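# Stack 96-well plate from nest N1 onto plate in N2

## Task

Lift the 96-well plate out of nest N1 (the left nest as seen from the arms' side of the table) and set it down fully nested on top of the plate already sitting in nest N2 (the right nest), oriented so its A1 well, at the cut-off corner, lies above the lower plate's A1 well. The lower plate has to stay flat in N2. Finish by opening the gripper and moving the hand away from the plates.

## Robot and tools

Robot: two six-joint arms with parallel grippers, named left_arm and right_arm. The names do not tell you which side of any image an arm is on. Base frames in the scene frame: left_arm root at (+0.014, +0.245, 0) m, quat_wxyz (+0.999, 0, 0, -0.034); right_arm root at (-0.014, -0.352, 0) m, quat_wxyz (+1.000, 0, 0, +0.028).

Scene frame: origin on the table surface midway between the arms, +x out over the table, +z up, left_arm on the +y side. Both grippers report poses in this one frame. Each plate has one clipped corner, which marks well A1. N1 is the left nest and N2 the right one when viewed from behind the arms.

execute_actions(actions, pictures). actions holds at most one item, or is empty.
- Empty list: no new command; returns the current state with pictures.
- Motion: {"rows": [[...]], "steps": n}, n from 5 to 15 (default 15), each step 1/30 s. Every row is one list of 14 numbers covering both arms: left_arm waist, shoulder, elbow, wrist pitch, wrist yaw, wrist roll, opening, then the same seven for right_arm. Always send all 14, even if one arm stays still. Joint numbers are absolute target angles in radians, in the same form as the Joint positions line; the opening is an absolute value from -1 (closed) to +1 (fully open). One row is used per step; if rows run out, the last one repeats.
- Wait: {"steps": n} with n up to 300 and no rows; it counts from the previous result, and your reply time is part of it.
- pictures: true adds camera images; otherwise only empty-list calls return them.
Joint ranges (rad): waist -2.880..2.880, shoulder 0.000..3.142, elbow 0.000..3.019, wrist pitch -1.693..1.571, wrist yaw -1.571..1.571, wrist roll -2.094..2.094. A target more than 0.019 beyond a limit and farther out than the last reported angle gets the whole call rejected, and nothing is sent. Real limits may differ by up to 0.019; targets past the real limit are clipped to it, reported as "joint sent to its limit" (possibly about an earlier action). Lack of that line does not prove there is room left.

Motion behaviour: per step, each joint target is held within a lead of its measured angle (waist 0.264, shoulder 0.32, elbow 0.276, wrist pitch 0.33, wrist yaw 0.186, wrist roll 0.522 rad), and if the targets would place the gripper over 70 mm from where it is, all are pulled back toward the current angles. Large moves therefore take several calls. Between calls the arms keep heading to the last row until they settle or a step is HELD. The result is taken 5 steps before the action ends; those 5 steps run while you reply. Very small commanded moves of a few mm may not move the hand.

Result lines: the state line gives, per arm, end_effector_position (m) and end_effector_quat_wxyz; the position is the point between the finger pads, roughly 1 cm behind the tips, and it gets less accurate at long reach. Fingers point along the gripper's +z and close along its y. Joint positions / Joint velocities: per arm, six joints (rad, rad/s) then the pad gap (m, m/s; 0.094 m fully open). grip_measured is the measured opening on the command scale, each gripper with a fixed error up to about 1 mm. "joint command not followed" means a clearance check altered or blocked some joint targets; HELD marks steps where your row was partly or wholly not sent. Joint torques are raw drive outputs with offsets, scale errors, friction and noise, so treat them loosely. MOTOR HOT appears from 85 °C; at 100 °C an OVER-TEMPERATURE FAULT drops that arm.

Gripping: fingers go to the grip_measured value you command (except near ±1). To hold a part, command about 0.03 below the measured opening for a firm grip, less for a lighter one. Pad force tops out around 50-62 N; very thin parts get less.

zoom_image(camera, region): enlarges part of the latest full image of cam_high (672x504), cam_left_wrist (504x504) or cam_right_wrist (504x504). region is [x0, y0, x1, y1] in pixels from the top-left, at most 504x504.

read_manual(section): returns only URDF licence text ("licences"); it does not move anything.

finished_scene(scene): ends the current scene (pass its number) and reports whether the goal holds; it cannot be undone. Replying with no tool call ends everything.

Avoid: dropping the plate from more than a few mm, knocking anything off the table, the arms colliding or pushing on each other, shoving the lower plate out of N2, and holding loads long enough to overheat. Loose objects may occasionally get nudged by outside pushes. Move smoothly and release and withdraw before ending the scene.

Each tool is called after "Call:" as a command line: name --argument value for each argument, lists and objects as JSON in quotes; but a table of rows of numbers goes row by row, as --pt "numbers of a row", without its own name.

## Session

Call:
execute_actions --actions '[]'

Scene clock: 0.00 s of 13200.00 s.
left_arm: end_effector_position=(+0.4411, +0.4629, +0.3657) grip_measured=+1.000 end_effector_quat_wxyz=(+0.382, +0.539, +0.542, +0.520) | right_arm: end_effector_position=(+0.5160, -0.7493, +0.2949) grip_measured=+1.000 end_effector_quat_wxyz=(+0.309, +0.090, +0.930, +0.179)
Joint positions: left_arm=[0.705 1.003 0.799 0.014 0.476 1.807 0.094] | right_arm=[-0.862  1.916  1.996 -1.363 -0.681 -0.51   0.094]
Joint velocities: left_arm=[ 0.005 -0.005 -0.002 -0.022 -0.007  0.007  0.   ] | right_arm=[ 0.005 -0.005  0.002 -0.007  0.051 -0.022  0.   ]
Joint torques (N m, as the arm reports them, + toward a larger angle): no reading

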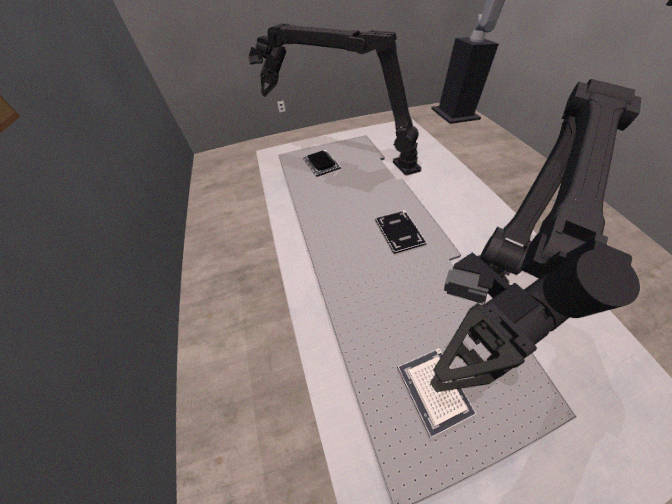

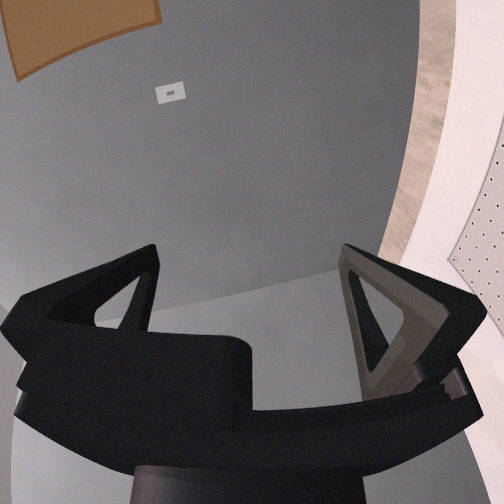

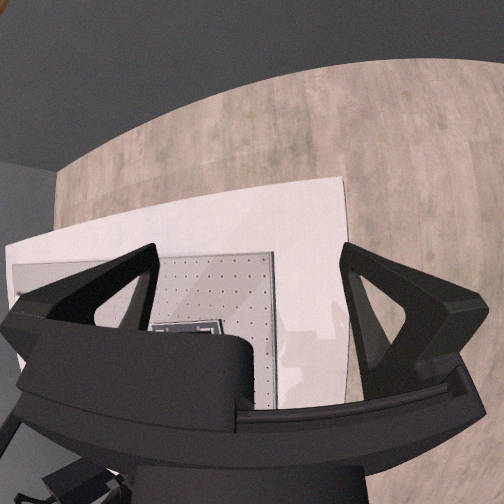

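Call:
execute_actions --actions '[{"rows":[[0.685,1.35,1.09,-1.19,0,-1.01,1,-0.466,1.45,1.3,-1.16,0,1.02,1]]}]'

Call:
execute_actions --actions '[{"rows":[[0.685,1.47,1.09,-1.19,0,-1.01,1,-0.466,1.45,1.07,-1.16,0,1.02,1]]}]'

Call:
execute_actions --actions '[{"steps":30}]' --pictures true

Call:
zoom_image --camera "cam_left_wrist" --region '[120,40,380,300]'

Call:
zoom_image --camera "cam_right_wrist" --region '[120,40,380,300]'

Scene clock: 0.57 s of 13200.00 s.
left_arm: end_effector_position=(+0.4101, +0.5298, +0.1827) grip_measured=+1.000 end_effector_quat_wxyz=(+0.156, +0.164, +0.962, +0.156) | right_arm: end_effector_position=(+0.4863, -0.6274, +0.2365) grip_measured=+1.000 end_effector_quat_wxyz=(+0.170, +0.203, +0.961, +0.080)
Joint positions: left_arm=[ 0.693  1.379  1.086 -0.834  0.004  0.963  0.094] | right_arm=[-0.638  1.667  1.58  -1.218 -0.271 -0.13   0.094]
Joint velocities: left_arm=[-0.024  0.415 -0.198 -3.138 -0.007 -2.864  0.   ] | right_arm=[ 1.128 -1.021 -1.502  0.349  1.267  1.385  0.   ]
Joint torques (N m, as the arm reports them, + toward a larger angle): left_arm=[ -1.4  -12.96   9.29   1.16  -0.17  -0.08] | right_arm=[ -1.93 -20.2    9.74   0.94  -0.38   0.05]
Steps of this call (steps 1 to 7: nothing new was sent; steps 8 to 17: the first 10 steps of this action). Readings (joint positions):
8: left_arm=[0.702 1.017 0.817 -0.030 0.421 1.754] | right_arm=[-0.856 1.906 1.976 -1.343 -0.647 -0.479]
9: left_arm=[0.699 1.050 0.860 -0.101 0.355 1.690] | right_arm=[-0.849 1.885 1.935 -1.317 -0.607 -0.443]
11: left_arm=[0.695 1.153 0.965 -0.243 0.209 1.548] | right_arm=[-0.817 1.838 1.850 -1.285 -0.529 -0.372]
15: left_arm=[0.694 1.338 1.092 -0.622 0.009 1.162] | right_arm=[-0.710 1.730 1.677 -1.240 -0.369 -0.222]
17: the state above

Scene clock: 1.07 s of 13200.00 s.
left_arm: end_effector_position=(+0.3408, +0.4799, +0.1171) grip_measured=+1.000 end_effector_quat_wxyz=(-0.004, -0.542, +0.841, -0.002) | right_arm: end_effector_position=(+0.3464, -0.5110, +0.1160) grip_measured=+1.000 end_effector_quat_wxyz=(-0.004, +0.616, +0.788, +0.000)
Joint positions: left_arm=[ 0.693  1.475  1.068 -1.172  0.003 -0.519  0.094] | right_arm=[-0.471  1.455  1.044 -1.166 -0.002  0.913  0.094]
Joint velocities: left_arm=[-0.015  0.015 -0.007  0.007 -0.081 -2.791  0.   ] | right_arm=[-0.073 -0.015 -0.017  0.002  0.051  0.667  0.   ]
Joint torques (N m, as the arm reports them, + toward a larger angle): left_arm=[ -1.44 -10.05   8.82  -0.79  -0.31  -0.06] | right_arm=[ -1.75 -12.1   11.29   0.68   0.16   0.1 ]
Steps of this call (steps 1 to 5: the last 5 steps of your previous action; steps 6 to 15: the first 10 steps of this action). Readings (joint positions):
6: left_arm=[0.693 1.385 1.064 -1.166 0.003 0.371] | right_arm=[-0.422 1.471 1.265 -1.175 -0.015 0.375]
7: left_arm=[0.693 1.389 1.067 -1.170 0.003 0.272] | right_arm=[-0.411 1.449 1.219 -1.167 -0.014 0.452]
9: left_arm=[0.693 1.414 1.068 -1.171 0.003 0.075] | right_arm=[-0.414 1.428 1.124 -1.167 -0.009 0.634]
13: left_arm=[0.693 1.466 1.068 -1.172 0.003 -0.321] | right_arm=[-0.459 1.450 1.044 -1.167 -0.003 0.857]
15: the state above

Scene clock: 2.07 s of 13200.00 s.
left_arm: end_effector_position=(+0.3406, +0.4797, +0.1175) grip_measured=+1.000 end_effector_quat_wxyz=(+0.004, +0.725, -0.689, +0.001) | right_arm: end_effector_position=(+0.3462, -0.5115, +0.1160) grip_measured=+1.000 end_effector_quat_wxyz=(-0.004, +0.653, +0.757, +0.000)
Joint positions: left_arm=[ 0.693  1.473  1.068 -1.173  0.003 -0.995  0.094] | right_arm=[-0.472  1.455  1.044 -1.166 -0.002  1.008  0.094]
Joint velocities: left_arm=[-0.005 -0.015 -0.022  0.002 -0.037 -0.022  0.   ] | right_arm=[-0.005 -0.005 -0.012 -0.012  0.037  0.007  0.   ]
Joint torques (N m, as the arm reports them, + toward a larger angle): left_arm=[-1.33 -9.58  8.78 -0.75 -0.34 -0.12] | right_arm=[ -1.63 -11.76  11.22   0.61   0.17   0.11]
Kept back: nothing.
Steps of this call (steps 1 to 5: the last 5 steps of your previous action; steps 6 to 30: the robot went on to your last target). Readings (joint positions):
1: left_arm=[0.693 1.475 1.068 -1.172 0.003 -0.613] | right_arm=[-0.472 1.455 1.044 -1.166 -0.002 0.932]
2: left_arm=[0.693 1.474 1.068 -1.172 0.003 -0.690] | right_arm=[-0.472 1.455 1.044 -1.166 -0.002 0.947]
4: left_arm=[0.693 1.473 1.068 -1.172 0.003 -0.801] | right_arm=[-0.472 1.455 1.044 -1.166 -0.002 0.970]
8: left_arm=[0.693 1.473 1.068 -1.173 0.003 -0.916] | right_arm=[-0.472 1.455 1.044 -1.166 -0.002 0.993]
30: the state above

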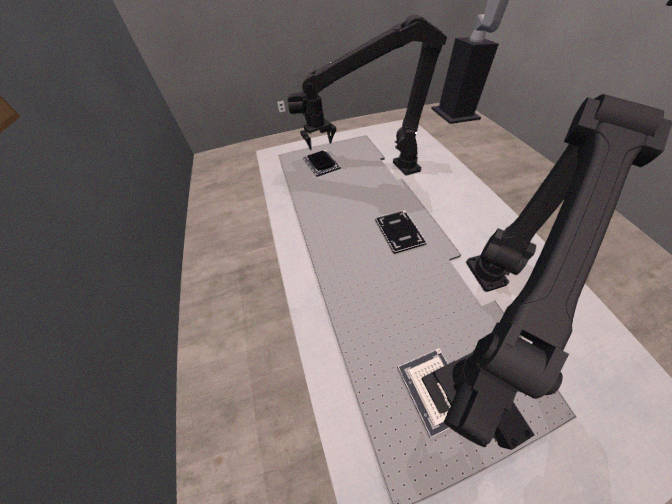

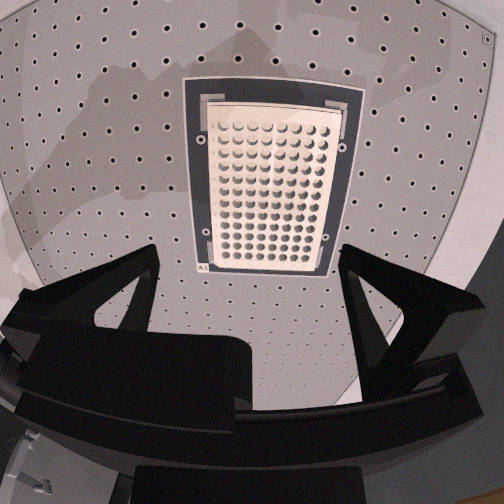

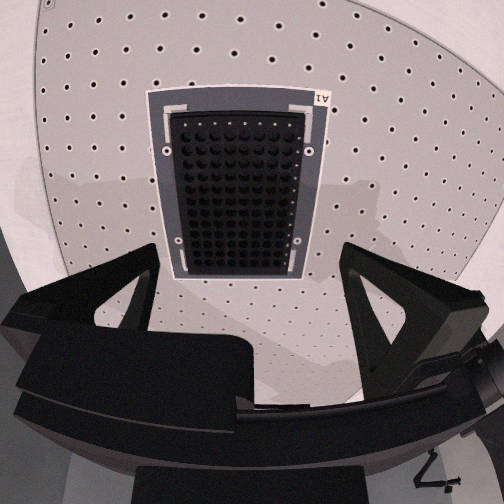

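Region (120, 40, 380, 300) of cam_left_wrist's 504x504 image, scaled by 1.938, with more detail than that image has.

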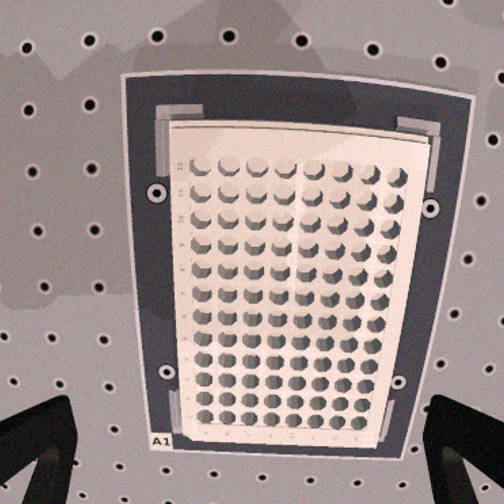

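Region (120, 40, 380, 300) of cam_right_wrist's 504x504 image, scaled by 1.938, with more detail than that image has.

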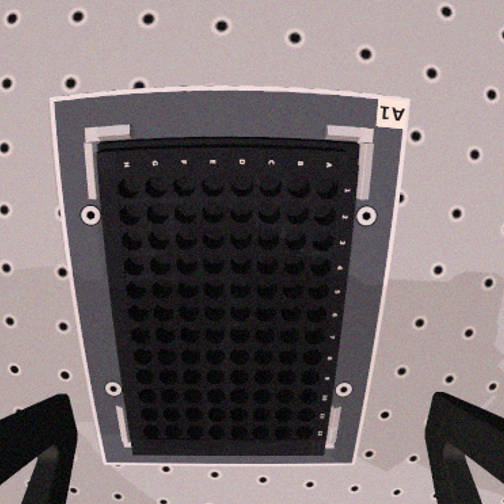

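Call:
execute_actions --actions '[{"rows":[[0.665,1.51,1.04,-1.06,0,-0.98,1,-0.6,1.4,1.07,-1.16,0,-1.14,1],[0.665,1.51,1.04,-1.06,0,-0.98,1,-0.6,1.4,1.07,-1.16,0,-1.14,1],[0.665,1.51,1.04,-1.06,0,-0.98,1,-0.6,1.4,1.07,-1.16,0,-1.14,1],[0.665,1.54,1.03,-1.03,0,-0.98,1,-0.7,1.4,1.07,-1.16,0,-1.14,1],[0.665,1.54,1.03,-1.03,0,-0.98,1,-0.7,1.4,1.07,-1.16,0,-1.14,1],[0.665,1.54,1.03,-1.03,0,-0.98,1,-0.7,1.4,1.07,-1.16,0,-1.14,1],[0.665,1.562,1.018,-1.004,0,-0.98,1,-0.7,1.4,1.07,-1.16,0,-1.14,1]]}]'

Call:
execute_actions --actions '[{"steps":12}]' --pictures true

Scene clock: 2.73 s of 13200.00 s.
left_arm: end_effector_position=(+0.3584, +0.4807, +0.0745) grip_measured=+1.000 end_effector_quat_wxyz=(-0.011, +0.716, -0.698, +0.003) | right_arm: end_effector_position=(+0.2911, -0.6017, +0.1275) grip_measured=+1.000 end_effector_quat_wxyz=(+0.011, +0.351, +0.936, -0.005)
Joint positions: left_arm=[ 0.67   1.546  1.024 -1.026  0.002 -0.994  0.094] | right_arm=[-0.739  1.424  1.044 -1.166  0.002  0.034  0.094]
Joint velocities: left_arm=[-0.005  0.249 -0.115  0.051 -0.037 -0.051  0.   ] | right_arm=[-0.093 -0.024  0.012 -0.007  0.007 -2.733  0.   ]
Joint torques (N m, as the arm reports them, + toward a larger angle): left_arm=[-1.15 -9.94  6.95  0.62 -0.3   0.21] | right_arm=[  0.98 -13.46  11.47   0.79  -0.07  -0.07]
Steps of this call (steps 1 to 10: the robot went on to your last target; steps 11 to 20: the first 10 steps of this action). Readings (joint positions):
11: left_arm=[0.692 1.474 1.063 -1.154 0.003 -0.995] | right_arm=[-0.481 1.453 1.044 -1.166 -0.005 0.923]
12: left_arm=[0.689 1.475 1.058 -1.125 0.002 -0.995] | right_arm=[-0.499 1.450 1.044 -1.166 -0.005 0.822]
14: left_arm=[0.680 1.485 1.048 -1.087 0.002 -0.995] | right_arm=[-0.561 1.440 1.044 -1.166 -0.005 0.627]
18: left_arm=[0.670 1.526 1.033 -1.037 0.002 -0.994] | right_arm=[-0.712 1.426 1.044 -1.166 0.001 0.231]
20: the state above

Scene clock: 3.13 s of 13200.00 s.
left_arm: end_effector_position=(+0.3554, +0.4786, +0.0657) grip_measured=+1.000 end_effector_quat_wxyz=(-0.001, +0.716, -0.698, +0.001) | right_arm: end_effector_position=(+0.3009, -0.5893, +0.1275) grip_measured=+1.000 end_effector_quat_wxyz=(+0.008, -0.166, +0.986, -0.009)
Joint positions: left_arm=[ 0.67   1.561  1.015 -1.022  0.002 -0.994  0.094] | right_arm=[-0.699  1.424  1.044 -1.166  0.002 -0.977  0.094]
Joint velocities: left_arm=[-0.015 -0.005 -0.002  0.012 -0.007 -0.007  0.   ] | right_arm=[-0.005 -0.005 -0.002 -0.007  0.051 -0.974  0.   ]
Joint torques (N m, as the arm reports them, + toward a larger angle): left_arm=[-1.09 -9.87  6.94  0.58 -0.3   0.21] | right_arm=[ -2.66 -13.21  11.47   0.82  -0.18  -0.07]
Kept back: nothing.
Steps of this call (steps 1 to 5: the last 5 steps of your previous action; steps 6 to 12: the robot went on to your last target). Readings (joint positions):
1: left_arm=[0.670 1.553 1.021 -1.025 0.002 -0.994] | right_arm=[-0.739 1.424 1.044 -1.166 0.002 -0.065]
2: left_arm=[0.670 1.558 1.018 -1.024 0.002 -0.994] | right_arm=[-0.734 1.424 1.044 -1.166 0.002 -0.165]
4: left_arm=[0.670 1.561 1.015 -1.024 0.002 -0.994] | right_arm=[-0.719 1.424 1.044 -1.166 0.002 -0.364]
8: left_arm=[0.670 1.561 1.015 -1.022 0.002 -0.994] | right_arm=[-0.700 1.424 1.044 -1.166 0.002 -0.755]
12: the state above

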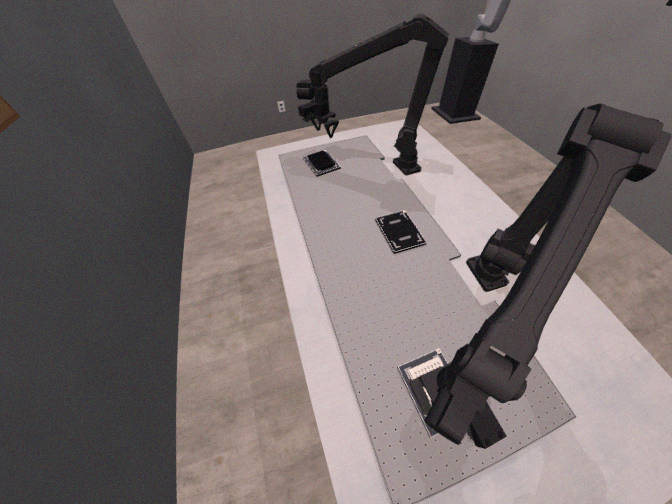

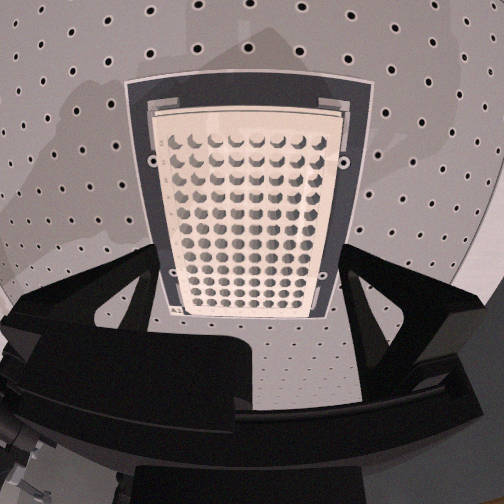

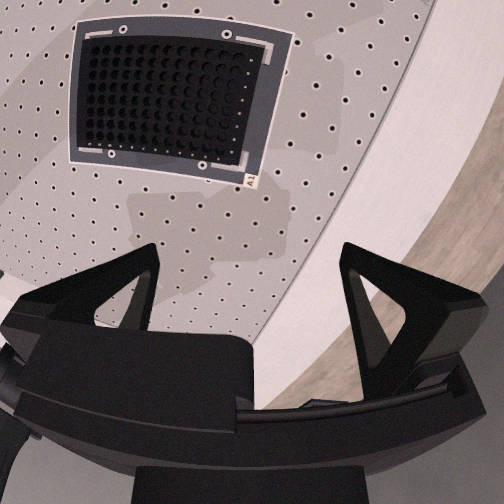

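Call:
execute_actions --actions '[{"rows":[[0.665,1.59,1.0,-0.99,0,-0.98,1,-0.7,1.4,1.07,-1.16,0,-1.14,1],[0.665,1.595,0.995,-0.98,0,-0.98,1,-0.7,1.4,1.07,-1.16,0,-1.14,1],[0.665,1.598,0.99,-0.97,0,-0.98,1,-0.7,1.4,1.07,-1.16,0,-1.14,1],[0.665,1.598,0.99,-0.965,0,-0.98,1,-0.7,1.4,1.07,-1.16,0,-1.14,1],[0.665,1.598,0.99,-0.955,0,-0.98,1,-0.7,1.4,1.07,-1.16,0,-1.14,1]]}]'

Call:
execute_actions --actions '[{"steps":6}]' --pictures true

Scene clock: 3.80 s of 13200.00 s.
left_arm: end_effector_position=(+0.3547, +0.4781, +0.0486) grip_measured=+1.000 end_effector_quat_wxyz=(-0.001, +0.716, -0.698, +0.001) | right_arm: end_effector_position=(+0.3009, -0.5893, +0.1275) grip_measured=+1.000 end_effector_quat_wxyz=(+0.007, -0.240, +0.971, -0.010)
Joint positions: left_arm=[ 0.67   1.586  0.992 -0.975  0.002 -0.994  0.094] | right_arm=[-0.699  1.424  1.044 -1.166  0.002 -1.127  0.094]
Joint velocities: left_arm=[ 0.015  0.024 -0.012  0.017  0.037 -0.066  0.   ] | right_arm=[-0.005 -0.005  0.017 -0.007 -0.066  0.081  0.   ]
Joint torques (N m, as the arm reports them, + toward a larger angle): left_arm=[-1.04 -9.45  6.43  0.56 -0.29  0.2 ] | right_arm=[ -2.47 -13.16  11.47   0.86  -0.17  -0.09]
Steps of this call (steps 1 to 10: the robot went on to your last target; steps 11 to 20: the first 10 steps of this action). Readings (joint positions):
11: left_arm=[0.670 1.562 1.014 -1.019 0.002 -0.994] | right_arm=[-0.699 1.424 1.044 -1.166 0.002 -1.116]
12: left_arm=[0.670 1.562 1.011 -1.012 0.002 -0.994] | right_arm=[-0.699 1.424 1.044 -1.166 0.002 -1.118]
14: left_arm=[0.670 1.567 1.002 -0.996 0.002 -0.994] | right_arm=[-0.699 1.424 1.044 -1.166 0.002 -1.122]
18: left_arm=[0.670 1.582 0.992 -0.977 0.002 -0.994] | right_arm=[-0.699 1.424 1.044 -1.166 0.002 -1.126]
20: the state above

Scene clock: 4.00 s of 13200.00 s.
left_arm: end_effector_position=(+0.3551, +0.4784, +0.0484) grip_measured=+1.000 end_effector_quat_wxyz=(-0.002, +0.716, -0.698, +0.001) | right_arm: end_effector_position=(+0.3009, -0.5893, +0.1275) grip_measured=+1.000 end_effector_quat_wxyz=(+0.007, -0.240, +0.971, -0.010)
Joint positions: left_arm=[ 0.67   1.586  0.992 -0.973  0.002 -0.994  0.094] | right_arm=[-0.699  1.424  1.044 -1.166  0.002 -1.128  0.094]
Joint velocities: left_arm=[ 0.005 -0.024  0.022  0.007 -0.007  0.051  0.   ] | right_arm=[-0.015 -0.005 -0.007 -0.007  0.037 -0.007  0.   ]
Joint torques (N m, as the arm reports them, + toward a larger angle): left_arm=[-1.05 -9.61  6.39  0.6  -0.3   0.2 ] | right_arm=[ -2.44 -13.04  11.47   0.8   -0.14  -0.07]
Kept back: nothing.
Steps of this call (steps 1 to 5: the last 5 steps of your previous action; step 6: the robot went on to your last target). Readings (joint positions):
1: left_arm=[0.670 1.586 0.992 -0.974 0.002 -0.994] | right_arm=[-0.699 1.424 1.044 -1.166 0.002 -1.127]
2: left_arm=[0.670 1.586 0.992 -0.974 0.002 -0.994] | right_arm=[-0.699 1.424 1.044 -1.166 0.002 -1.127]
4: left_arm=[0.670 1.586 0.992 -0.973 0.002 -0.994] | right_arm=[-0.699 1.424 1.044 -1.166 0.002 -1.128]
6: the state above

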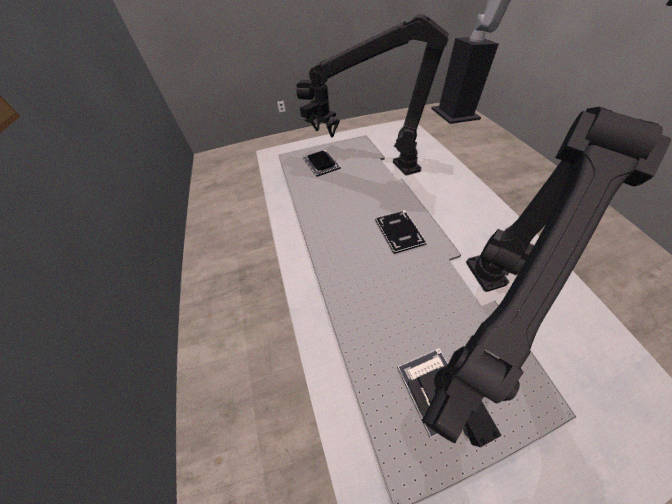

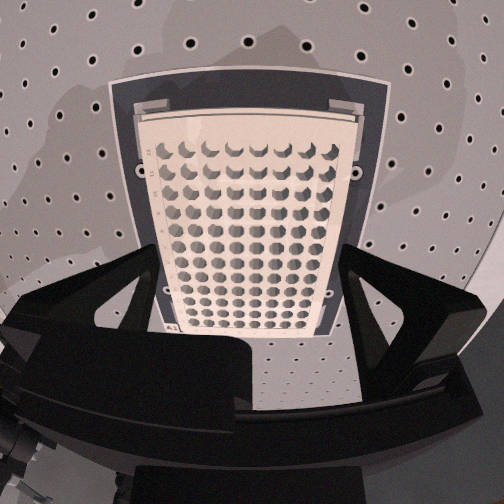

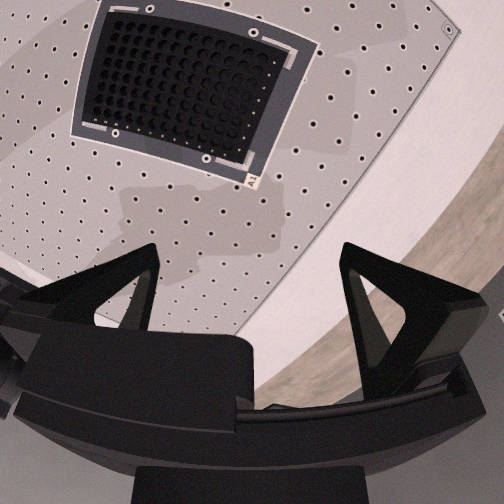

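Call:
execute_actions --actions '[{"steps":10,"rows":[[0.665,1.61,0.99,-0.97,0,-0.98,1,-0.7,1.4,1.07,-1.16,0,-1.14,1]]}]'

Call:
execute_actions --actions '[{"steps":12,"rows":[[0.665,1.595,0.995,-0.97,0,-0.99,0.86,-0.7,1.4,1.07,-1.16,0,-1.14,1],[0.665,1.595,0.995,-0.97,0,-0.99,0.8,-0.7,1.4,1.07,-1.16,0,-1.14,1],[0.665,1.595,0.995,-0.97,0,-0.99,0.76,-0.7,1.4,1.07,-1.16,0,-1.14,1],[0.665,1.595,0.995,-0.97,0,-0.99,0.69,-0.7,1.4,1.07,-1.16,0,-1.14,1]]}]'

Call:
execute_actions --actions '[{"rows":[[0.665,1.57,1.0,-0.99,0,-0.99,0.69,-0.7,1.4,1.07,-1.16,0,-1.14,1],[0.665,1.56,1.0,-0.99,0,-0.99,0.69,-0.7,1.4,1.07,-1.16,0,-1.14,1],[0.665,1.55,1.0,-0.995,0,-0.99,0.69,-0.7,1.4,1.07,-1.16,0,-1.14,1],[0.665,1.53,1.0,-0.995,0,-0.99,0.69,-0.7,1.4,1.07,-1.16,0,-1.14,1],[0.665,1.51,1.0,-1.0,0,-0.99,0.69,-0.7,1.4,1.07,-1.16,0,-1.14,1],[0.665,1.48,1.0,-1.0,0,-0.99,0.69,-0.7,1.4,1.07,-1.16,0,-1.14,1]]}]' --pictures true

Scene clock: 5.03 s of 13200.00 s.
left_arm: end_effector_position=(+0.3549, +0.4782, +0.0471) grip_measured=+1.000 end_effector_quat_wxyz=(+0.000, +0.716, -0.698, +0.001) | right_arm: end_effector_position=(+0.3009, -0.5893, +0.1275) grip_measured=+1.000 end_effector_quat_wxyz=(+0.007, -0.241, +0.971, -0.010)
Joint positions: left_arm=[ 0.67   1.589  0.992 -0.973  0.002 -0.994  0.094] | right_arm=[-0.699  1.424  1.044 -1.166  0.002 -1.129  0.094]
Joint velocities: left_arm=[-0.015  0.044 -0.012  0.002  0.051 -0.022  0.   ] | right_arm=[ 0.005 -0.005  0.002 -0.017 -0.007 -0.022  0.   ]
Joint torques (N m, as the arm reports them, + toward a larger angle): left_arm=[-1.03 -8.7   6.43  0.04 -0.29  0.2 ] | right_arm=[ -2.31 -13.24  11.34   0.76  -0.2   -0.1 ]
Steps of this call (steps 1 to 15: the robot went on to your last target; steps 16 to 26: nothing new was sent; steps 27 to 31: the first 5 steps of this action). Readings (joint positions):
27: left_arm=[0.670 1.586 0.992 -0.973 0.002 -0.994] | right_arm=[-0.699 1.424 1.044 -1.166 0.002 -1.129]
28: left_arm=[0.670 1.587 0.992 -0.973 0.002 -0.994] | right_arm=[-0.699 1.424 1.044 -1.166 0.002 -1.129]
30: left_arm=[0.670 1.588 0.992 -0.973 0.002 -0.994] | right_arm=[-0.699 1.424 1.044 -1.166 0.002 -1.129]
31: the state above

Scene clock: 5.43 s of 13200.00 s.
left_arm: end_effector_position=(+0.3547, +0.4781, +0.0463) grip_measured=+0.747 end_effector_quat_wxyz=(+0.001, +0.716, -0.698, +0.001) | right_arm: end_effector_position=(+0.3009, -0.5893, +0.1275) grip_measured=+1.000 end_effector_quat_wxyz=(+0.007, -0.241, +0.971, -0.010)
Joint positions: left_arm=[ 0.67   1.591  0.992 -0.973  0.002 -0.994  0.082] | right_arm=[-0.699  1.424  1.044 -1.166  0.002 -1.129  0.094]
Joint velocities: left_arm=[-0.005  0.005 -0.007 -0.002  0.007 -0.007  0.   ] | right_arm=[ 0.005  0.005 -0.012  0.007  0.037  0.022  0.   ]
Joint torques (N m, as the arm reports them, + toward a larger angle): left_arm=[-1.02 -9.96  6.76  0.01 -0.3   0.1 ] | right_arm=[ -2.28 -13.13  11.43   0.68  -0.18  -0.09]
Steps of this call (steps 1 to 5: the last 5 steps of your previous action; steps 6 to 12: the first 7 steps of this action). Readings (joint positions):
6: left_arm=[0.670 1.591 0.992 -0.973 0.002 -0.994] | right_arm=[-0.699 1.424 1.044 -1.166 0.002 -1.129]
7: left_arm=[0.670 1.591 0.992 -0.973 0.002 -0.994] | right_arm=[-0.699 1.424 1.044 -1.166 0.002 -1.129]
9: left_arm=[0.670 1.591 0.992 -0.973 0.002 -0.994] | right_arm=[-0.699 1.424 1.044 -1.166 0.002 -1.129]
12: the state above

Scene clock: 5.93 s of 13200.00 s.
left_arm: end_effector_position=(+0.3584, +0.4807, +0.0884) grip_measured=+0.747 end_effector_quat_wxyz=(-0.047, +0.715, -0.697, +0.010) | right_arm: end_effector_position=(+0.3009, -0.5893, +0.1275) grip_measured=+1.000 end_effector_quat_wxyz=(+0.007, -0.241, +0.971, -0.010)
Joint positions: left_arm=[ 0.67   1.484  0.992 -0.982  0.002 -0.994  0.082] | right_arm=[-0.699  1.424  1.044 -1.166  0.002 -1.129  0.094]
Joint velocities: left_arm=[-0.005 -0.425  0.022 -0.002 -0.022 -0.066  0.   ] | right_arm=[-0.005 -0.005  0.002 -0.007 -0.007  0.022  0.   ]
Joint torques (N m, as the arm reports them, + toward a larger angle): left_arm=[-1.05 -7.99  7.7  -0.56 -0.29  0.11] | right_arm=[ -2.45 -13.17  11.53   0.73  -0.16  -0.07]
Steps of this call (steps 1 to 5: the last 5 steps of your previous action; steps 6 to 15: the first 10 steps of this action). Readings (joint positions):
6: left_arm=[0.670 1.591 0.992 -0.973 0.002 -0.994] | right_arm=[-0.699 1.424 1.044 -1.166 0.002 -1.129]
7: left_arm=[0.670 1.589 0.992 -0.973 0.002 -0.994] | right_arm=[-0.699 1.424 1.044 -1.166 0.002 -1.129]
9: left_arm=[0.670 1.578 0.992 -0.975 0.002 -0.994] | right_arm=[-0.699 1.424 1.044 -1.166 0.002 -1.129]
13: left_arm=[0.670 1.518 0.992 -0.982 0.002 -0.994] | right_arm=[-0.699 1.424 1.044 -1.166 0.002 -1.129]
15: the state above

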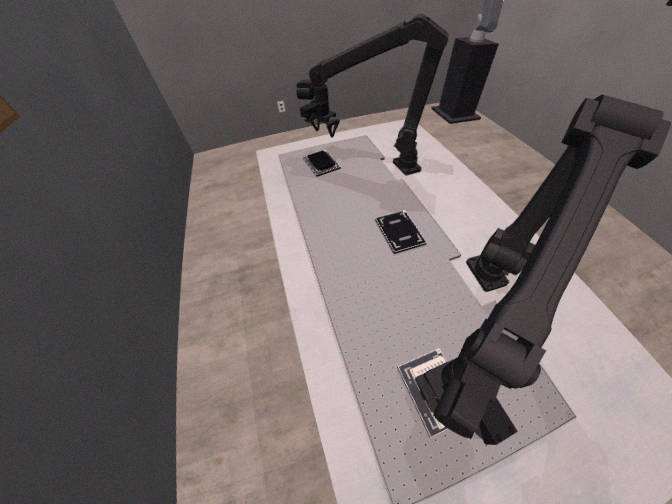

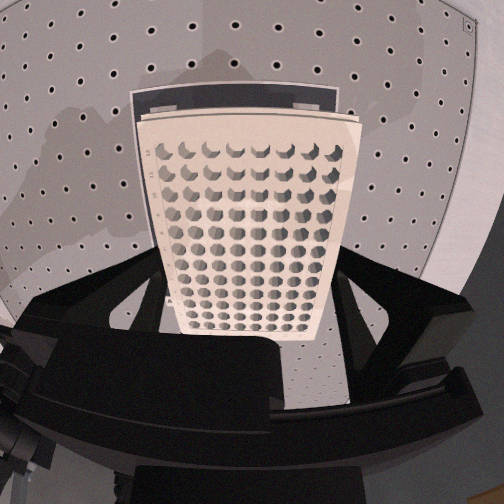

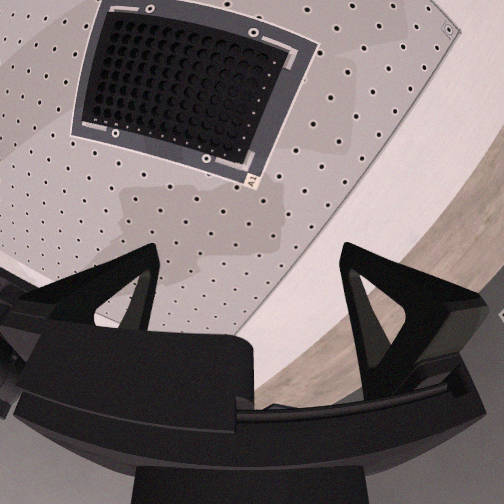

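Call:
execute_actions --actions '[{"rows":[[-0.91,1.6,1.39,-1.15,0,1.015,0.69,-0.7,1.4,1.07,-1.16,0,-0.72,1]]}]'

Call:
execute_actions --actions '[{"rows":[[-0.91,1.74,1.39,-1.15,0,1.015,0.69,-0.7,1.4,1.07,-1.16,0,-0.72,1]]}]'

Call:
execute_actions --actions '[{"steps":22}]'

Call:
execute_actions --actions '[{"rows":[[-0.91,1.805,1.38,-1.07,0,1.015,0.69,-0.7,1.4,1.07,-1.16,0,-0.72,1]]}]'

Call:
execute_actions --actions '[{"rows":[[-0.91,1.85,1.38,-1.04,0,1.015,0.69,-0.7,1.4,1.07,-1.16,0,-0.72,1]]}]' --pictures true

Scene clock: 6.57 s of 13200.00 s.
left_arm: end_effector_position=(+0.4890, +0.3773, +0.1455) grip_measured=+0.747 end_effector_quat_wxyz=(+0.080, -0.398, +0.914, -0.009) | right_arm: end_effector_position=(+0.3009, -0.5893, +0.1275) grip_measured=+1.000 end_effector_quat_wxyz=(+0.009, -0.066, +0.998, -0.009)
Joint positions: left_arm=[ 0.338  1.573  1.251 -1.087 -0.005 -0.55   0.082] | right_arm=[-0.699  1.424  1.044 -1.166  0.002 -0.775  0.094]
Joint velocities: left_arm=[-1.245  0.063  0.559 -0.066 -0.022  1.37  -0.   ] | right_arm=[-0.005 -0.005 -0.017 -0.002  0.051  0.271  0.   ]
Joint torques (N m, as the arm reports them, + toward a larger angle): left_arm=[ -1.6  -11.15   9.59  -0.69  -0.09   0.19] | right_arm=[ -2.45 -13.51  11.62   0.75  -0.15   0.11]
Steps of this call (steps 1 to 5: the last 5 steps of your previous action; steps 6 to 9: the robot went on to your last target; steps 10 to 19: the first 10 steps of this action). Readings (joint positions):
10: left_arm=[0.660 1.471 1.004 -1.001 -0.003 -0.954] | right_arm=[-0.699 1.424 1.044 -1.166 0.002 -1.062]
11: left_arm=[0.640 1.484 1.027 -1.029 -0.005 -0.907] | right_arm=[-0.699 1.424 1.044 -1.166 0.002 -0.995]
13: left_arm=[0.576 1.517 1.087 -1.060 -0.005 -0.818] | right_arm=[-0.699 1.424 1.044 -1.166 0.002 -0.900]
17: left_arm=[0.422 1.564 1.207 -1.082 -0.005 -0.644] | right_arm=[-0.699 1.424 1.044 -1.166 0.002 -0.800]
19: the state above

Scene clock: 7.07 s of 13200.00 s.
left_arm: end_effector_position=(+0.4865, +0.0278, +0.1180) grip_measured=+0.747 end_effector_quat_wxyz=(+0.053, +0.297, +0.953, -0.005) | right_arm: end_effector_position=(+0.3009, -0.5893, +0.1275) grip_measured=+1.000 end_effector_quat_wxyz=(+0.009, -0.045, +0.999, -0.008)
Joint positions: left_arm=[-0.365  1.696  1.334 -1.103 -0.005  0.173  0.082] | right_arm=[-0.699  1.424  1.044 -1.166  0.002 -0.733  0.094]
Joint velocities: left_arm=[-1.372  0.347 -0.012 -0.046 -0.007  1.429 -0.   ] | right_arm=[-0.015 -0.015  0.002  0.002  0.022  0.007  0.   ]
Joint torques (N m, as the arm reports them, + toward a larger angle): left_arm=[ -0.69 -13.54   9.57  -0.63   0.     0.19] | right_arm=[ -2.71 -13.02  11.47   0.67  -0.17   0.1 ]
Steps of this call (steps 1 to 5: the last 5 steps of your previous action; steps 6 to 15: the first 10 steps of this action). Readings (joint positions):
6: left_arm=[0.059 1.580 1.315 -1.098 -0.005 -0.256] | right_arm=[-0.699 1.424 1.044 -1.166 0.002 -0.743]
7: left_arm=[0.011 1.587 1.322 -1.099 -0.005 -0.210] | right_arm=[-0.699 1.424 1.044 -1.166 0.002 -0.741]
9: left_arm=[-0.083 1.611 1.332 -1.099 -0.005 -0.117] | right_arm=[-0.699 1.424 1.044 -1.166 0.002 -0.737]
13: left_arm=[-0.270 1.669 1.334 -1.101 -0.005 0.075] | right_arm=[-0.699 1.424 1.044 -1.166 0.002 -0.734]
15: the state above

Scene clock: 7.80 s of 13200.00 s.
left_arm: end_effector_position=(+0.3041, -0.1853, +0.1055) grip_measured=+0.748 end_effector_quat_wxyz=(+0.029, +0.830, +0.557, -0.001) | right_arm: end_effector_position=(+0.3009, -0.5893, +0.1275) grip_measured=+1.000 end_effector_quat_wxyz=(+0.009, -0.044, +0.999, -0.008)
Joint positions: left_arm=[-0.91   1.734  1.353 -1.132  0.002  0.981  0.082] | right_arm=[-0.699  1.424  1.044 -1.166  0.002 -0.731  0.094]
Joint velocities: left_arm=[ 0.19   0.005  0.002 -0.002 -0.066  0.168  0.001] | right_arm=[-0.005 -0.005  0.017  0.002  0.051 -0.037  0.   ]
Joint torques (N m, as the arm reports them, + toward a larger angle): left_arm=[ -1.78 -13.08  10.11  -0.63  -0.06   0.21] | right_arm=[ -2.03 -13.4   11.49   0.82  -0.17   0.12]
Kept back: nothing.
Steps of this call (steps 1 to 5: the last 5 steps of your previous action; steps 6 to 22: the robot went on to your last target). Readings (joint positions):
1: left_arm=[-0.413 1.706 1.334 -1.103 -0.005 0.222] | right_arm=[-0.699 1.424 1.044 -1.166 0.002 -0.733]
2: left_arm=[-0.461 1.716 1.334 -1.104 -0.005 0.271] | right_arm=[-0.699 1.424 1.044 -1.166 0.002 -0.733]
4: left_arm=[-0.559 1.728 1.334 -1.105 -0.005 0.369] | right_arm=[-0.699 1.424 1.044 -1.166 0.002 -0.732]
8: left_arm=[-0.756 1.734 1.334 -1.107 -0.005 0.577] | right_arm=[-0.699 1.424 1.044 -1.166 0.002 -0.732]
22: the state above

Scene clock: 8.13 s of 13200.00 s.
left_arm: end_effector_position=(+0.3116, -0.1903, +0.0725) grip_measured=+0.748 end_effector_quat_wxyz=(+0.017, +0.833, +0.553, -0.001) | right_arm: end_effector_position=(+0.3009, -0.5893, +0.1275) grip_measured=+1.000 end_effector_quat_wxyz=(+0.009, -0.044, +0.999, -0.008)
Joint positions: left_arm=[-0.903  1.801  1.354 -1.089  0.002  0.998  0.082] | right_arm=[-0.699  1.424  1.044 -1.166  0.002 -0.731  0.094]
Joint velocities: left_arm=[-0.005  0.063 -0.017 -0.002  0.007  0.037 -0.   ] | right_arm=[-0.015  0.005 -0.012 -0.017 -0.022  0.037  0.   ]
Joint torques (N m, as the arm reports them, + toward a larger angle): left_arm=[ -1.27 -14.01   9.04   0.68  -0.08   0.2 ] | right_arm=[ -2.1  -13.26  11.44   0.81  -0.15   0.11]
Steps of this call (steps 1 to 10: the first 10 steps of this action). Readings (joint positions):
1: left_arm=[-0.905 1.737 1.353 -1.125 0.002 0.985] | right_arm=[-0.699 1.424 1.044 -1.166 0.002 -0.731]
2: left_arm=[-0.903 1.742 1.354 -1.112 0.002 0.988] | right_arm=[-0.699 1.424 1.044 -1.166 0.002 -0.731]
4: left_arm=[-0.903 1.759 1.354 -1.094 0.002 0.992] | right_arm=[-0.699 1.424 1.044 -1.166 0.002 -0.731]
8: left_arm=[-0.903 1.793 1.354 -1.089 0.002 0.997] | right_arm=[-0.699 1.424 1.044 -1.166 0.002 -0.731]
10: the state above

Scene clock: 8.63 s of 13200.00 s.
left_arm: end_effector_position=(+0.3144, -0.1945, +0.0547) grip_measured=+0.748 end_effector_quat_wxyz=(+0.014, +0.833, +0.552, -0.001) | right_arm: end_effector_position=(+0.3009, -0.5893, +0.1275) grip_measured=+1.000 end_effector_quat_wxyz=(+0.009, -0.044, +0.999, -0.008)
Joint positions: left_arm=[-0.903  1.837  1.354 -1.059  0.002  1.     0.082] | right_arm=[-0.699  1.424  1.044 -1.166  0.002 -0.731  0.094]
Joint velocities: left_arm=[ 0.005  0.024  0.017  0.012 -0.007 -0.11  -0.002] | right_arm=[ 0.005 -0.005 -0.002  0.002  0.007 -0.051  0.   ]
Joint torques (N m, as the arm reports them, + toward a larger angle): left_arm=[ -1.19 -13.66   8.88   0.67  -0.09   0.21] | right_arm=[ -2.28 -13.14  11.4    0.78  -0.17   0.11]
Steps of this call (steps 1 to 5: the last 5 steps of your previous action; steps 6 to 15: the first 10 steps of this action). Readings (joint positions):
6: left_arm=[-0.903 1.805 1.354 -1.084 0.002 1.000] | right_arm=[-0.699 1.424 1.044 -1.166 0.002 -0.731]
7: left_arm=[-0.903 1.808 1.354 -1.074 0.002 1.000] | right_arm=[-0.699 1.424 1.044 -1.166 0.002 -0.731]
9: left_arm=[-0.903 1.816 1.354 -1.063 0.002 1.000] | right_arm=[-0.699 1.424 1.044 -1.166 0.002 -0.731]
13: left_arm=[-0.903 1.834 1.354 -1.059 0.002 1.000] | right_arm=[-0.699 1.424 1.044 -1.166 0.002 -0.731]
15: the state above

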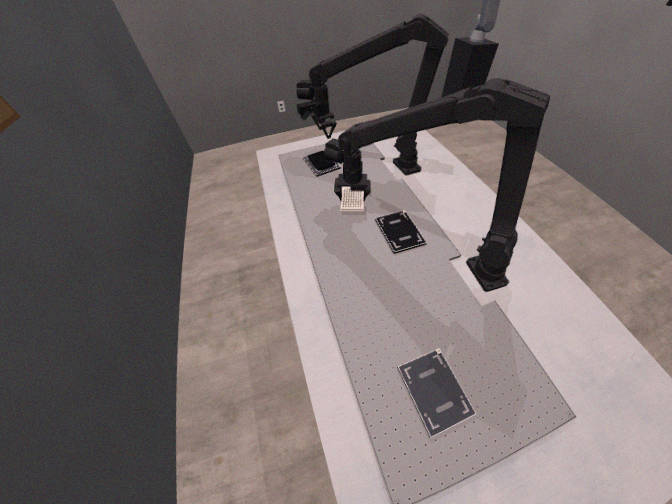

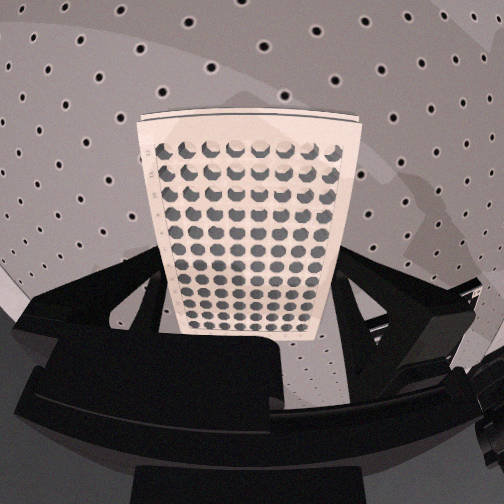

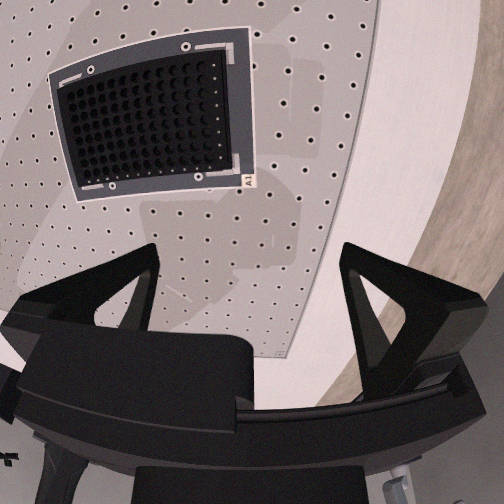

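Call:
execute_actions --actions '[{"rows":[[-0.91,1.878,1.38,-1.04,0,1.015,0.69,-0.7,1.4,1.07,-1.16,0,-0.72,1]]}]'

Call:
execute_actions --actions '[{"rows":[[-0.91,1.9,1.38,-1.04,0,1.015,0.69,-0.7,1.4,1.07,-1.16,0,-0.72,1]]}]'

Scene clock: 9.13 s of 13200.00 s.
left_arm: end_effector_position=(+0.3135, -0.1931, +0.0421) grip_measured=+0.748 end_effector_quat_wxyz=(+0.003, +0.834, +0.552, -0.001) | right_arm: end_effector_position=(+0.3009, -0.5893, +0.1275) grip_measured=+1.000 end_effector_quat_wxyz=(+0.009, -0.044, +0.999, -0.008)
Joint positions: left_arm=[-0.903  1.862  1.354 -1.058  0.002  1.     0.082] | right_arm=[-0.699  1.424  1.044 -1.166  0.002 -0.731  0.094]
Joint velocities: left_arm=[ 0.005  0.034  0.007  0.007 -0.066  0.007 -0.   ] | right_arm=[-0.015 -0.005 -0.007 -0.017 -0.007  0.051  0.   ]
Joint torques (N m, as the arm reports them, + toward a larger angle): left_arm=[ -1.21 -13.36   8.74   0.57  -0.1    0.21] | right_arm=[ -2.43 -13.31  11.45   0.91  -0.16   0.11]
Steps of this call (steps 1 to 5: the last 5 steps of your previous action; steps 6 to 15: the first 10 steps of this action). Readings (joint positions):
6: left_arm=[-0.903 1.839 1.354 -1.059 0.002 1.000] | right_arm=[-0.699 1.424 1.044 -1.166 0.002 -0.731]
7: left_arm=[-0.903 1.841 1.354 -1.058 0.002 1.000] | right_arm=[-0.699 1.424 1.044 -1.166 0.002 -0.731]
9: left_arm=[-0.903 1.847 1.354 -1.058 0.002 1.000] | right_arm=[-0.699 1.424 1.044 -1.166 0.002 -0.731]
13: left_arm=[-0.903 1.859 1.354 -1.058 0.002 1.000] | right_arm=[-0.699 1.424 1.044 -1.166 0.002 -0.731]
15: the state above

Scene clock: 9.63 s of 13200.00 s.
left_arm: end_effector_position=(+0.3138, -0.1934, +0.0394) grip_measured=+0.748 end_effector_quat_wxyz=(+0.001, +0.834, +0.552, -0.001) | right_arm: end_effector_position=(+0.3009, -0.5893, +0.1275) grip_measured=+1.000 end_effector_quat_wxyz=(+0.009, -0.044, +0.999, -0.008)
Joint positions: left_arm=[-0.903  1.868  1.355 -1.055  0.001  1.001  0.082] | right_arm=[-0.699  1.424  1.044 -1.166  0.002 -0.731  0.094]
Joint velocities: left_arm=[-0.005 -0.005 -0.017  0.007 -0.022  0.037  0.001] | right_arm=[-0.015  0.005  0.002 -0.017  0.037 -0.022  0.   ]
Joint torques (N m, as the arm reports them, + toward a larger angle): left_arm=[ -1.18 -12.09   8.67   0.52  -0.08   0.21] | right_arm=[ -2.63 -13.38  11.48   0.88  -0.15   0.13]
Steps of this call (steps 1 to 5: the last 5 steps of your previous action; steps 6 to 15: the first 10 steps of this action). Readings (joint positions):
6: left_arm=[-0.903 1.864 1.354 -1.058 0.002 1.000] | right_arm=[-0.699 1.424 1.044 -1.166 0.002 -0.731]
7: left_arm=[-0.903 1.865 1.354 -1.056 0.002 1.000] | right_arm=[-0.699 1.424 1.044 -1.166 0.002 -0.731]
9: left_arm=[-0.903 1.868 1.354 -1.056 0.001 1.000] | right_arm=[-0.699 1.424 1.044 -1.166 0.002 -0.731]
13: left_arm=[-0.903 1.868 1.355 -1.055 0.001 1.001] | right_arm=[-0.699 1.424 1.044 -1.166 0.002 -0.731]
15: the state above

Call:
execute_actions --actions '[{"steps":6,"rows":[[-0.91,1.868,1.38,-1.055,0,1.015,0.69,-0.7,1.4,1.07,-1.16,0,-0.72,1],[-0.91,1.868,1.38,-1.055,0,1.015,1,-0.7,1.4,1.07,-1.16,0,-0.72,1]]}]'

Call:
execute_actions --actions '[{"steps":10,"rows":[[-0.91,1.75,1.38,-1.08,0,1.015,1,-0.6,1.33,1.03,-1.1,0,-0.72,1]]}]'

Call:
execute_actions --actions '[{"rows":[[0.2,1.4,1.2,-1.2,0,1,1,-0.4,1.33,0.95,-1.1,0,-0.72,1]]}]'

Call:
execute_actions --actions '[{"rows":[[0.2,1.4,1.2,-1.2,0,1,1,0.395,1.36,0.89,-1.0,0,-0.72,1]]}]'

Call:
execute_actions --actions '[{"rows":[[0.2,1.4,1.2,-1.2,0,1,1,0.395,1.43,0.89,-0.97,0,-0.72,1]]}]'

Call:
execute_actions --actions '[{"rows":[[0.2,1.4,1.2,-1.2,0,1,1,0.395,1.482,0.89,-0.965,0,-0.72,1]]}]' --pictures true

Scene clock: 9.90 s of 13200.00 s.
left_arm: end_effector_position=(+0.3138, -0.1934, +0.0396) grip_measured=+0.748 end_effector_quat_wxyz=(+0.001, +0.834, +0.552, -0.001) | right_arm: end_effector_position=(+0.3009, -0.5893, +0.1275) grip_measured=+1.000 end_effector_quat_wxyz=(+0.009, -0.044, +0.999, -0.008)
Joint positions: left_arm=[-0.903  1.867  1.355 -1.055  0.001  1.001  0.082] | right_arm=[-0.699  1.424  1.044 -1.166  0.002 -0.731  0.094]
Joint velocities: left_arm=[-0.005 -0.015 -0.012  0.002 -0.11  -0.022 -0.002] | right_arm=[-0.005 -0.005 -0.007 -0.002 -0.051 -0.007  0.   ]
Joint torques (N m, as the arm reports them, + toward a larger angle): left_arm=[ -1.1  -14.48   8.68  -0.09  -0.07   0.21] | right_arm=[ -2.05 -13.14  11.51   0.79  -0.15   0.11]
Steps of this call (steps 1 to 5: the last 5 steps of your previous action; steps 6 to 7: the robot went on to your last target; step 8: the first step of this action). Readings (joint positions):
8: the state above

Scene clock: 10.23 s of 13200.00 s.
left_arm: end_effector_position=(+0.3153, -0.1955, +0.0759) grip_measured=+1.000 end_effector_quat_wxyz=(+0.033, +0.833, +0.552, -0.000) | right_arm: end_effector_position=(+0.3231, -0.5647, +0.1410) grip_measured=+1.000 end_effector_quat_wxyz=(+0.042, -0.085, +0.995, -0.033)
Joint positions: left_arm=[-0.903  1.795  1.353 -1.063  0.001  1.001  0.094] | right_arm=[-0.616  1.37   1.024 -1.117  0.002 -0.73   0.094]
Joint velocities: left_arm=[-0.015 -0.63  -0.002 -0.012  0.022 -0.066  0.   ] | right_arm=[ 0.542 -0.347 -0.007  0.09  -0.037 -0.11   0.   ]
Joint torques (N m, as the arm reports them, + toward a larger angle): left_arm=[ -1.26 -14.25   9.19  -0.6   -0.08   0.2 ] | right_arm=[ -4.05 -11.46   9.73   1.21  -0.12   0.12]
Steps of this call (steps 1 to 5: the last 5 steps of your previous action; steps 6 to 10: the first 5 steps of this action). Readings (joint positions):
6: left_arm=[-0.903 1.860 1.354 -1.056 0.001 1.001] | right_arm=[-0.693 1.419 1.039 -1.153 0.003 -0.731]
7: left_arm=[-0.903 1.850 1.353 -1.060 0.001 1.001] | right_arm=[-0.679 1.408 1.032 -1.135 0.004 -0.730]
9: left_arm=[-0.903 1.816 1.353 -1.063 0.001 1.001] | right_arm=[-0.636 1.382 1.024 -1.120 0.004 -0.730]
10: the state above

Scene clock: 10.73 s of 13200.00 s.
left_arm: end_effector_position=(+0.3823, -0.0419, +0.1849) grip_measured=+1.000 end_effector_quat_wxyz=(+0.095, +0.735, +0.671, +0.015) | right_arm: end_effector_position=(+0.3363, -0.4661, +0.1206) grip_measured=+1.000 end_effector_quat_wxyz=(+0.030, -0.206, +0.978, -0.016)
Joint positions: left_arm=[-0.593  1.461  1.228 -1.145  0.004  1.001  0.094] | right_arm=[-0.369  1.337  0.937 -1.104 -0.002 -0.728  0.094]
Joint velocities: left_arm=[ 1.499 -0.63  -0.056 -0.144 -0.037  0.081  0.   ] | right_arm=[-0.171 -0.005 -0.007  0.002  0.022  0.037  0.   ]
Joint torques (N m, as the arm reports them, + toward a larger angle): left_arm=[-0.13 -9.37  7.17 -0.42 -0.11  0.02] | right_arm=[ -3.58 -10.07  10.19   0.78   0.     0.1 ]
Steps of this call (steps 1 to 5: the last 5 steps of your previous action; steps 6 to 15: the first 10 steps of this action). Readings (joint positions):
6: left_arm=[-0.897 1.706 1.348 -1.064 0.003 1.001] | right_arm=[-0.575 1.339 1.016 -1.108 0.006 -0.729]
7: left_arm=[-0.886 1.685 1.329 -1.071 0.004 1.001] | right_arm=[-0.550 1.337 1.001 -1.104 0.007 -0.728]
9: left_arm=[-0.842 1.629 1.287 -1.093 0.004 1.001] | right_arm=[-0.467 1.337 0.965 -1.104 0.005 -0.728]
13: left_arm=[-0.692 1.510 1.236 -1.132 0.004 1.001] | right_arm=[-0.365 1.337 0.937 -1.104 -0.002 -0.728]
15: the state above

Scene clock: 11.23 s of 13200.00 s.
left_arm: end_effector_position=(+0.4565, +0.3196, +0.2044) grip_measured=+1.000 end_effector_quat_wxyz=(+0.086, +0.403, +0.909, +0.060) | right_arm: end_effector_position=(+0.3517, -0.2737, +0.1045) grip_measured=+1.000 end_effector_quat_wxyz=(+0.052, -0.453, +0.890, -0.016)
Joint positions: left_arm=[ 0.233  1.393  1.208 -1.176 -0.005  1.001  0.094] | right_arm=[ 0.159  1.345  0.896 -1.012  0.005 -0.727  0.094]
Joint velocities: left_arm=[ 0.659 -0.005 -0.085 -0.081 -0.022  0.022  0.   ] | right_arm=[ 2.066 -0.005  0.007  0.071 -0.022 -0.081  0.   ]
Joint torques (N m, as the arm reports them, + toward a larger angle): left_arm=[-6.75 -8.95  7.96 -0.38  0.24  0.02] | right_arm=[-3.02 -8.35  8.41  0.72 -0.25  0.07]
Steps of this call (steps 1 to 5: the last 5 steps of your previous action; steps 6 to 15: the first 10 steps of this action). Readings (joint positions):
6: left_arm=[-0.250 1.393 1.226 -1.158 0.004 1.001] | right_arm=[-0.385 1.337 0.931 -1.089 0.005 -0.727]
7: left_arm=[-0.190 1.393 1.226 -1.158 0.004 1.001] | right_arm=[-0.354 1.337 0.924 -1.067 0.007 -0.727]
9: left_arm=[-0.072 1.393 1.223 -1.159 0.003 1.001] | right_arm=[-0.251 1.340 0.909 -1.039 0.007 -0.727]
13: left_arm=[0.160 1.393 1.213 -1.169 0.000 1.001] | right_arm=[0.017 1.345 0.896 -1.017 0.006 -0.727]
15: the state above

Scene clock: 11.73 s of 13200.00 s.
left_arm: end_effector_position=(+0.4557, +0.3033, +0.2018) grip_measured=+1.000 end_effector_quat_wxyz=(+0.083, +0.419, +0.902, +0.054) | right_arm: end_effector_position=(+0.3219, -0.1914, +0.0713) grip_measured=+1.000 end_effector_quat_wxyz=(+0.022, -0.554, +0.832, -0.002)
Joint positions: left_arm=[ 0.199  1.393  1.202 -1.182 -0.002  1.001  0.094] | right_arm=[ 0.391  1.428  0.883 -0.98  -0.002 -0.727  0.094]
Joint velocities: left_arm=[-0.005 -0.015 -0.002  0.002  0.037  0.022  0.   ] | right_arm=[-0.005 -0.005  0.007 -0.002  0.007 -0.007  0.   ]
Joint torques (N m, as the arm reports them, + toward a larger angle): left_arm=[-0.55 -8.66  7.91 -0.35  0.05  0.02] | right_arm=[ -2.24 -10.23   8.91   0.94   0.02   0.06]
Steps of this call (steps 1 to 5: the last 5 steps of your previous action; steps 6 to 15: the first 10 steps of this action). Readings (joint positions):
6: left_arm=[0.217 1.393 1.202 -1.182 -0.004 1.001] | right_arm=[0.452 1.351 0.894 -1.002 -0.005 -0.727]
7: left_arm=[0.208 1.393 1.202 -1.182 -0.002 1.001] | right_arm=[0.452 1.361 0.894 -0.995 -0.005 -0.727]
9: left_arm=[0.199 1.393 1.202 -1.182 -0.002 1.001] | right_arm=[0.432 1.392 0.893 -0.984 -0.005 -0.727]
13: left_arm=[0.199 1.393 1.202 -1.182 -0.002 1.001] | right_arm=[0.393 1.427 0.885 -0.980 -0.002 -0.727]
15: the state above

Scene clock: 12.23 s of 13200.00 s.
left_arm: end_effector_position=(+0.4557, +0.3033, +0.2018) grip_measured=+1.000 end_effector_quat_wxyz=(+0.083, +0.419, +0.902, +0.054) | right_arm: end_effector_position=(+0.3202, -0.1921, +0.0560) grip_measured=+1.000 end_effector_quat_wxyz=(+0.003, -0.554, +0.832, +0.001)
Joint positions: left_arm=[ 0.199  1.393  1.202 -1.182 -0.002  1.001  0.094] | right_arm=[ 0.391  1.472  0.883 -0.976 -0.002 -0.727  0.094]
Joint velocities: left_arm=[-0.005 -0.015 -0.002  0.012 -0.051 -0.007  0.   ] | right_arm=[-0.005 -0.005 -0.012  0.012  0.007 -0.037  0.   ]
Joint torques (N m, as the arm reports them, + toward a larger angle): left_arm=[-0.58 -8.77  7.91 -0.37  0.06  0.02] | right_arm=[-2.45 -9.8   8.69  1.01  0.02  0.09]
Steps of this call (steps 1 to 5: the last 5 steps of your previous action; steps 6 to 15: the first 10 steps of this action). Readings (joint positions):
6: left_arm=[0.199 1.393 1.202 -1.182 -0.002 1.001] | right_arm=[0.391 1.431 0.883 -0.979 -0.002 -0.727]
7: left_arm=[0.199 1.393 1.202 -1.182 -0.002 1.001] | right_arm=[0.391 1.436 0.883 -0.978 -0.002 -0.727]
9: left_arm=[0.199 1.393 1.202 -1.182 -0.002 1.001] | right_arm=[0.391 1.452 0.883 -0.977 -0.002 -0.727]
13: left_arm=[0.199 1.393 1.202 -1.182 -0.002 1.001] | right_arm=[0.391 1.472 0.883 -0.976 -0.002 -0.727]
15: the state above

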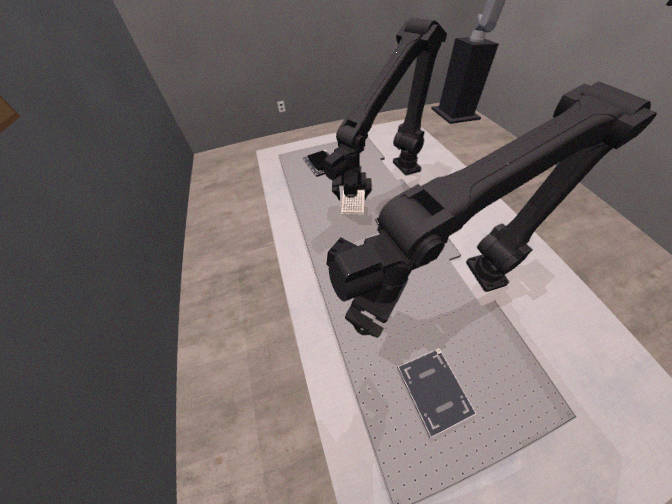

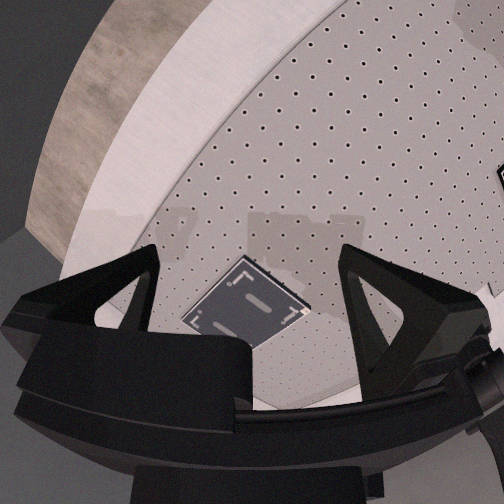

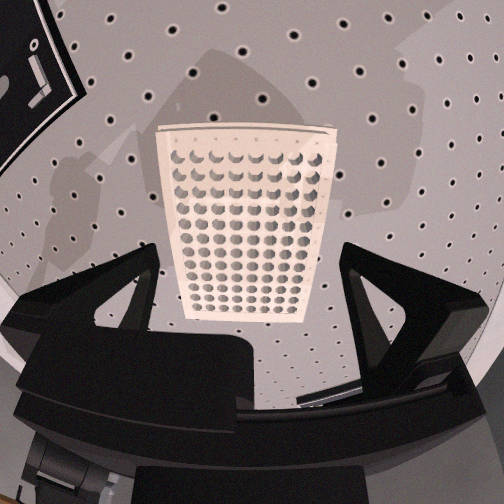

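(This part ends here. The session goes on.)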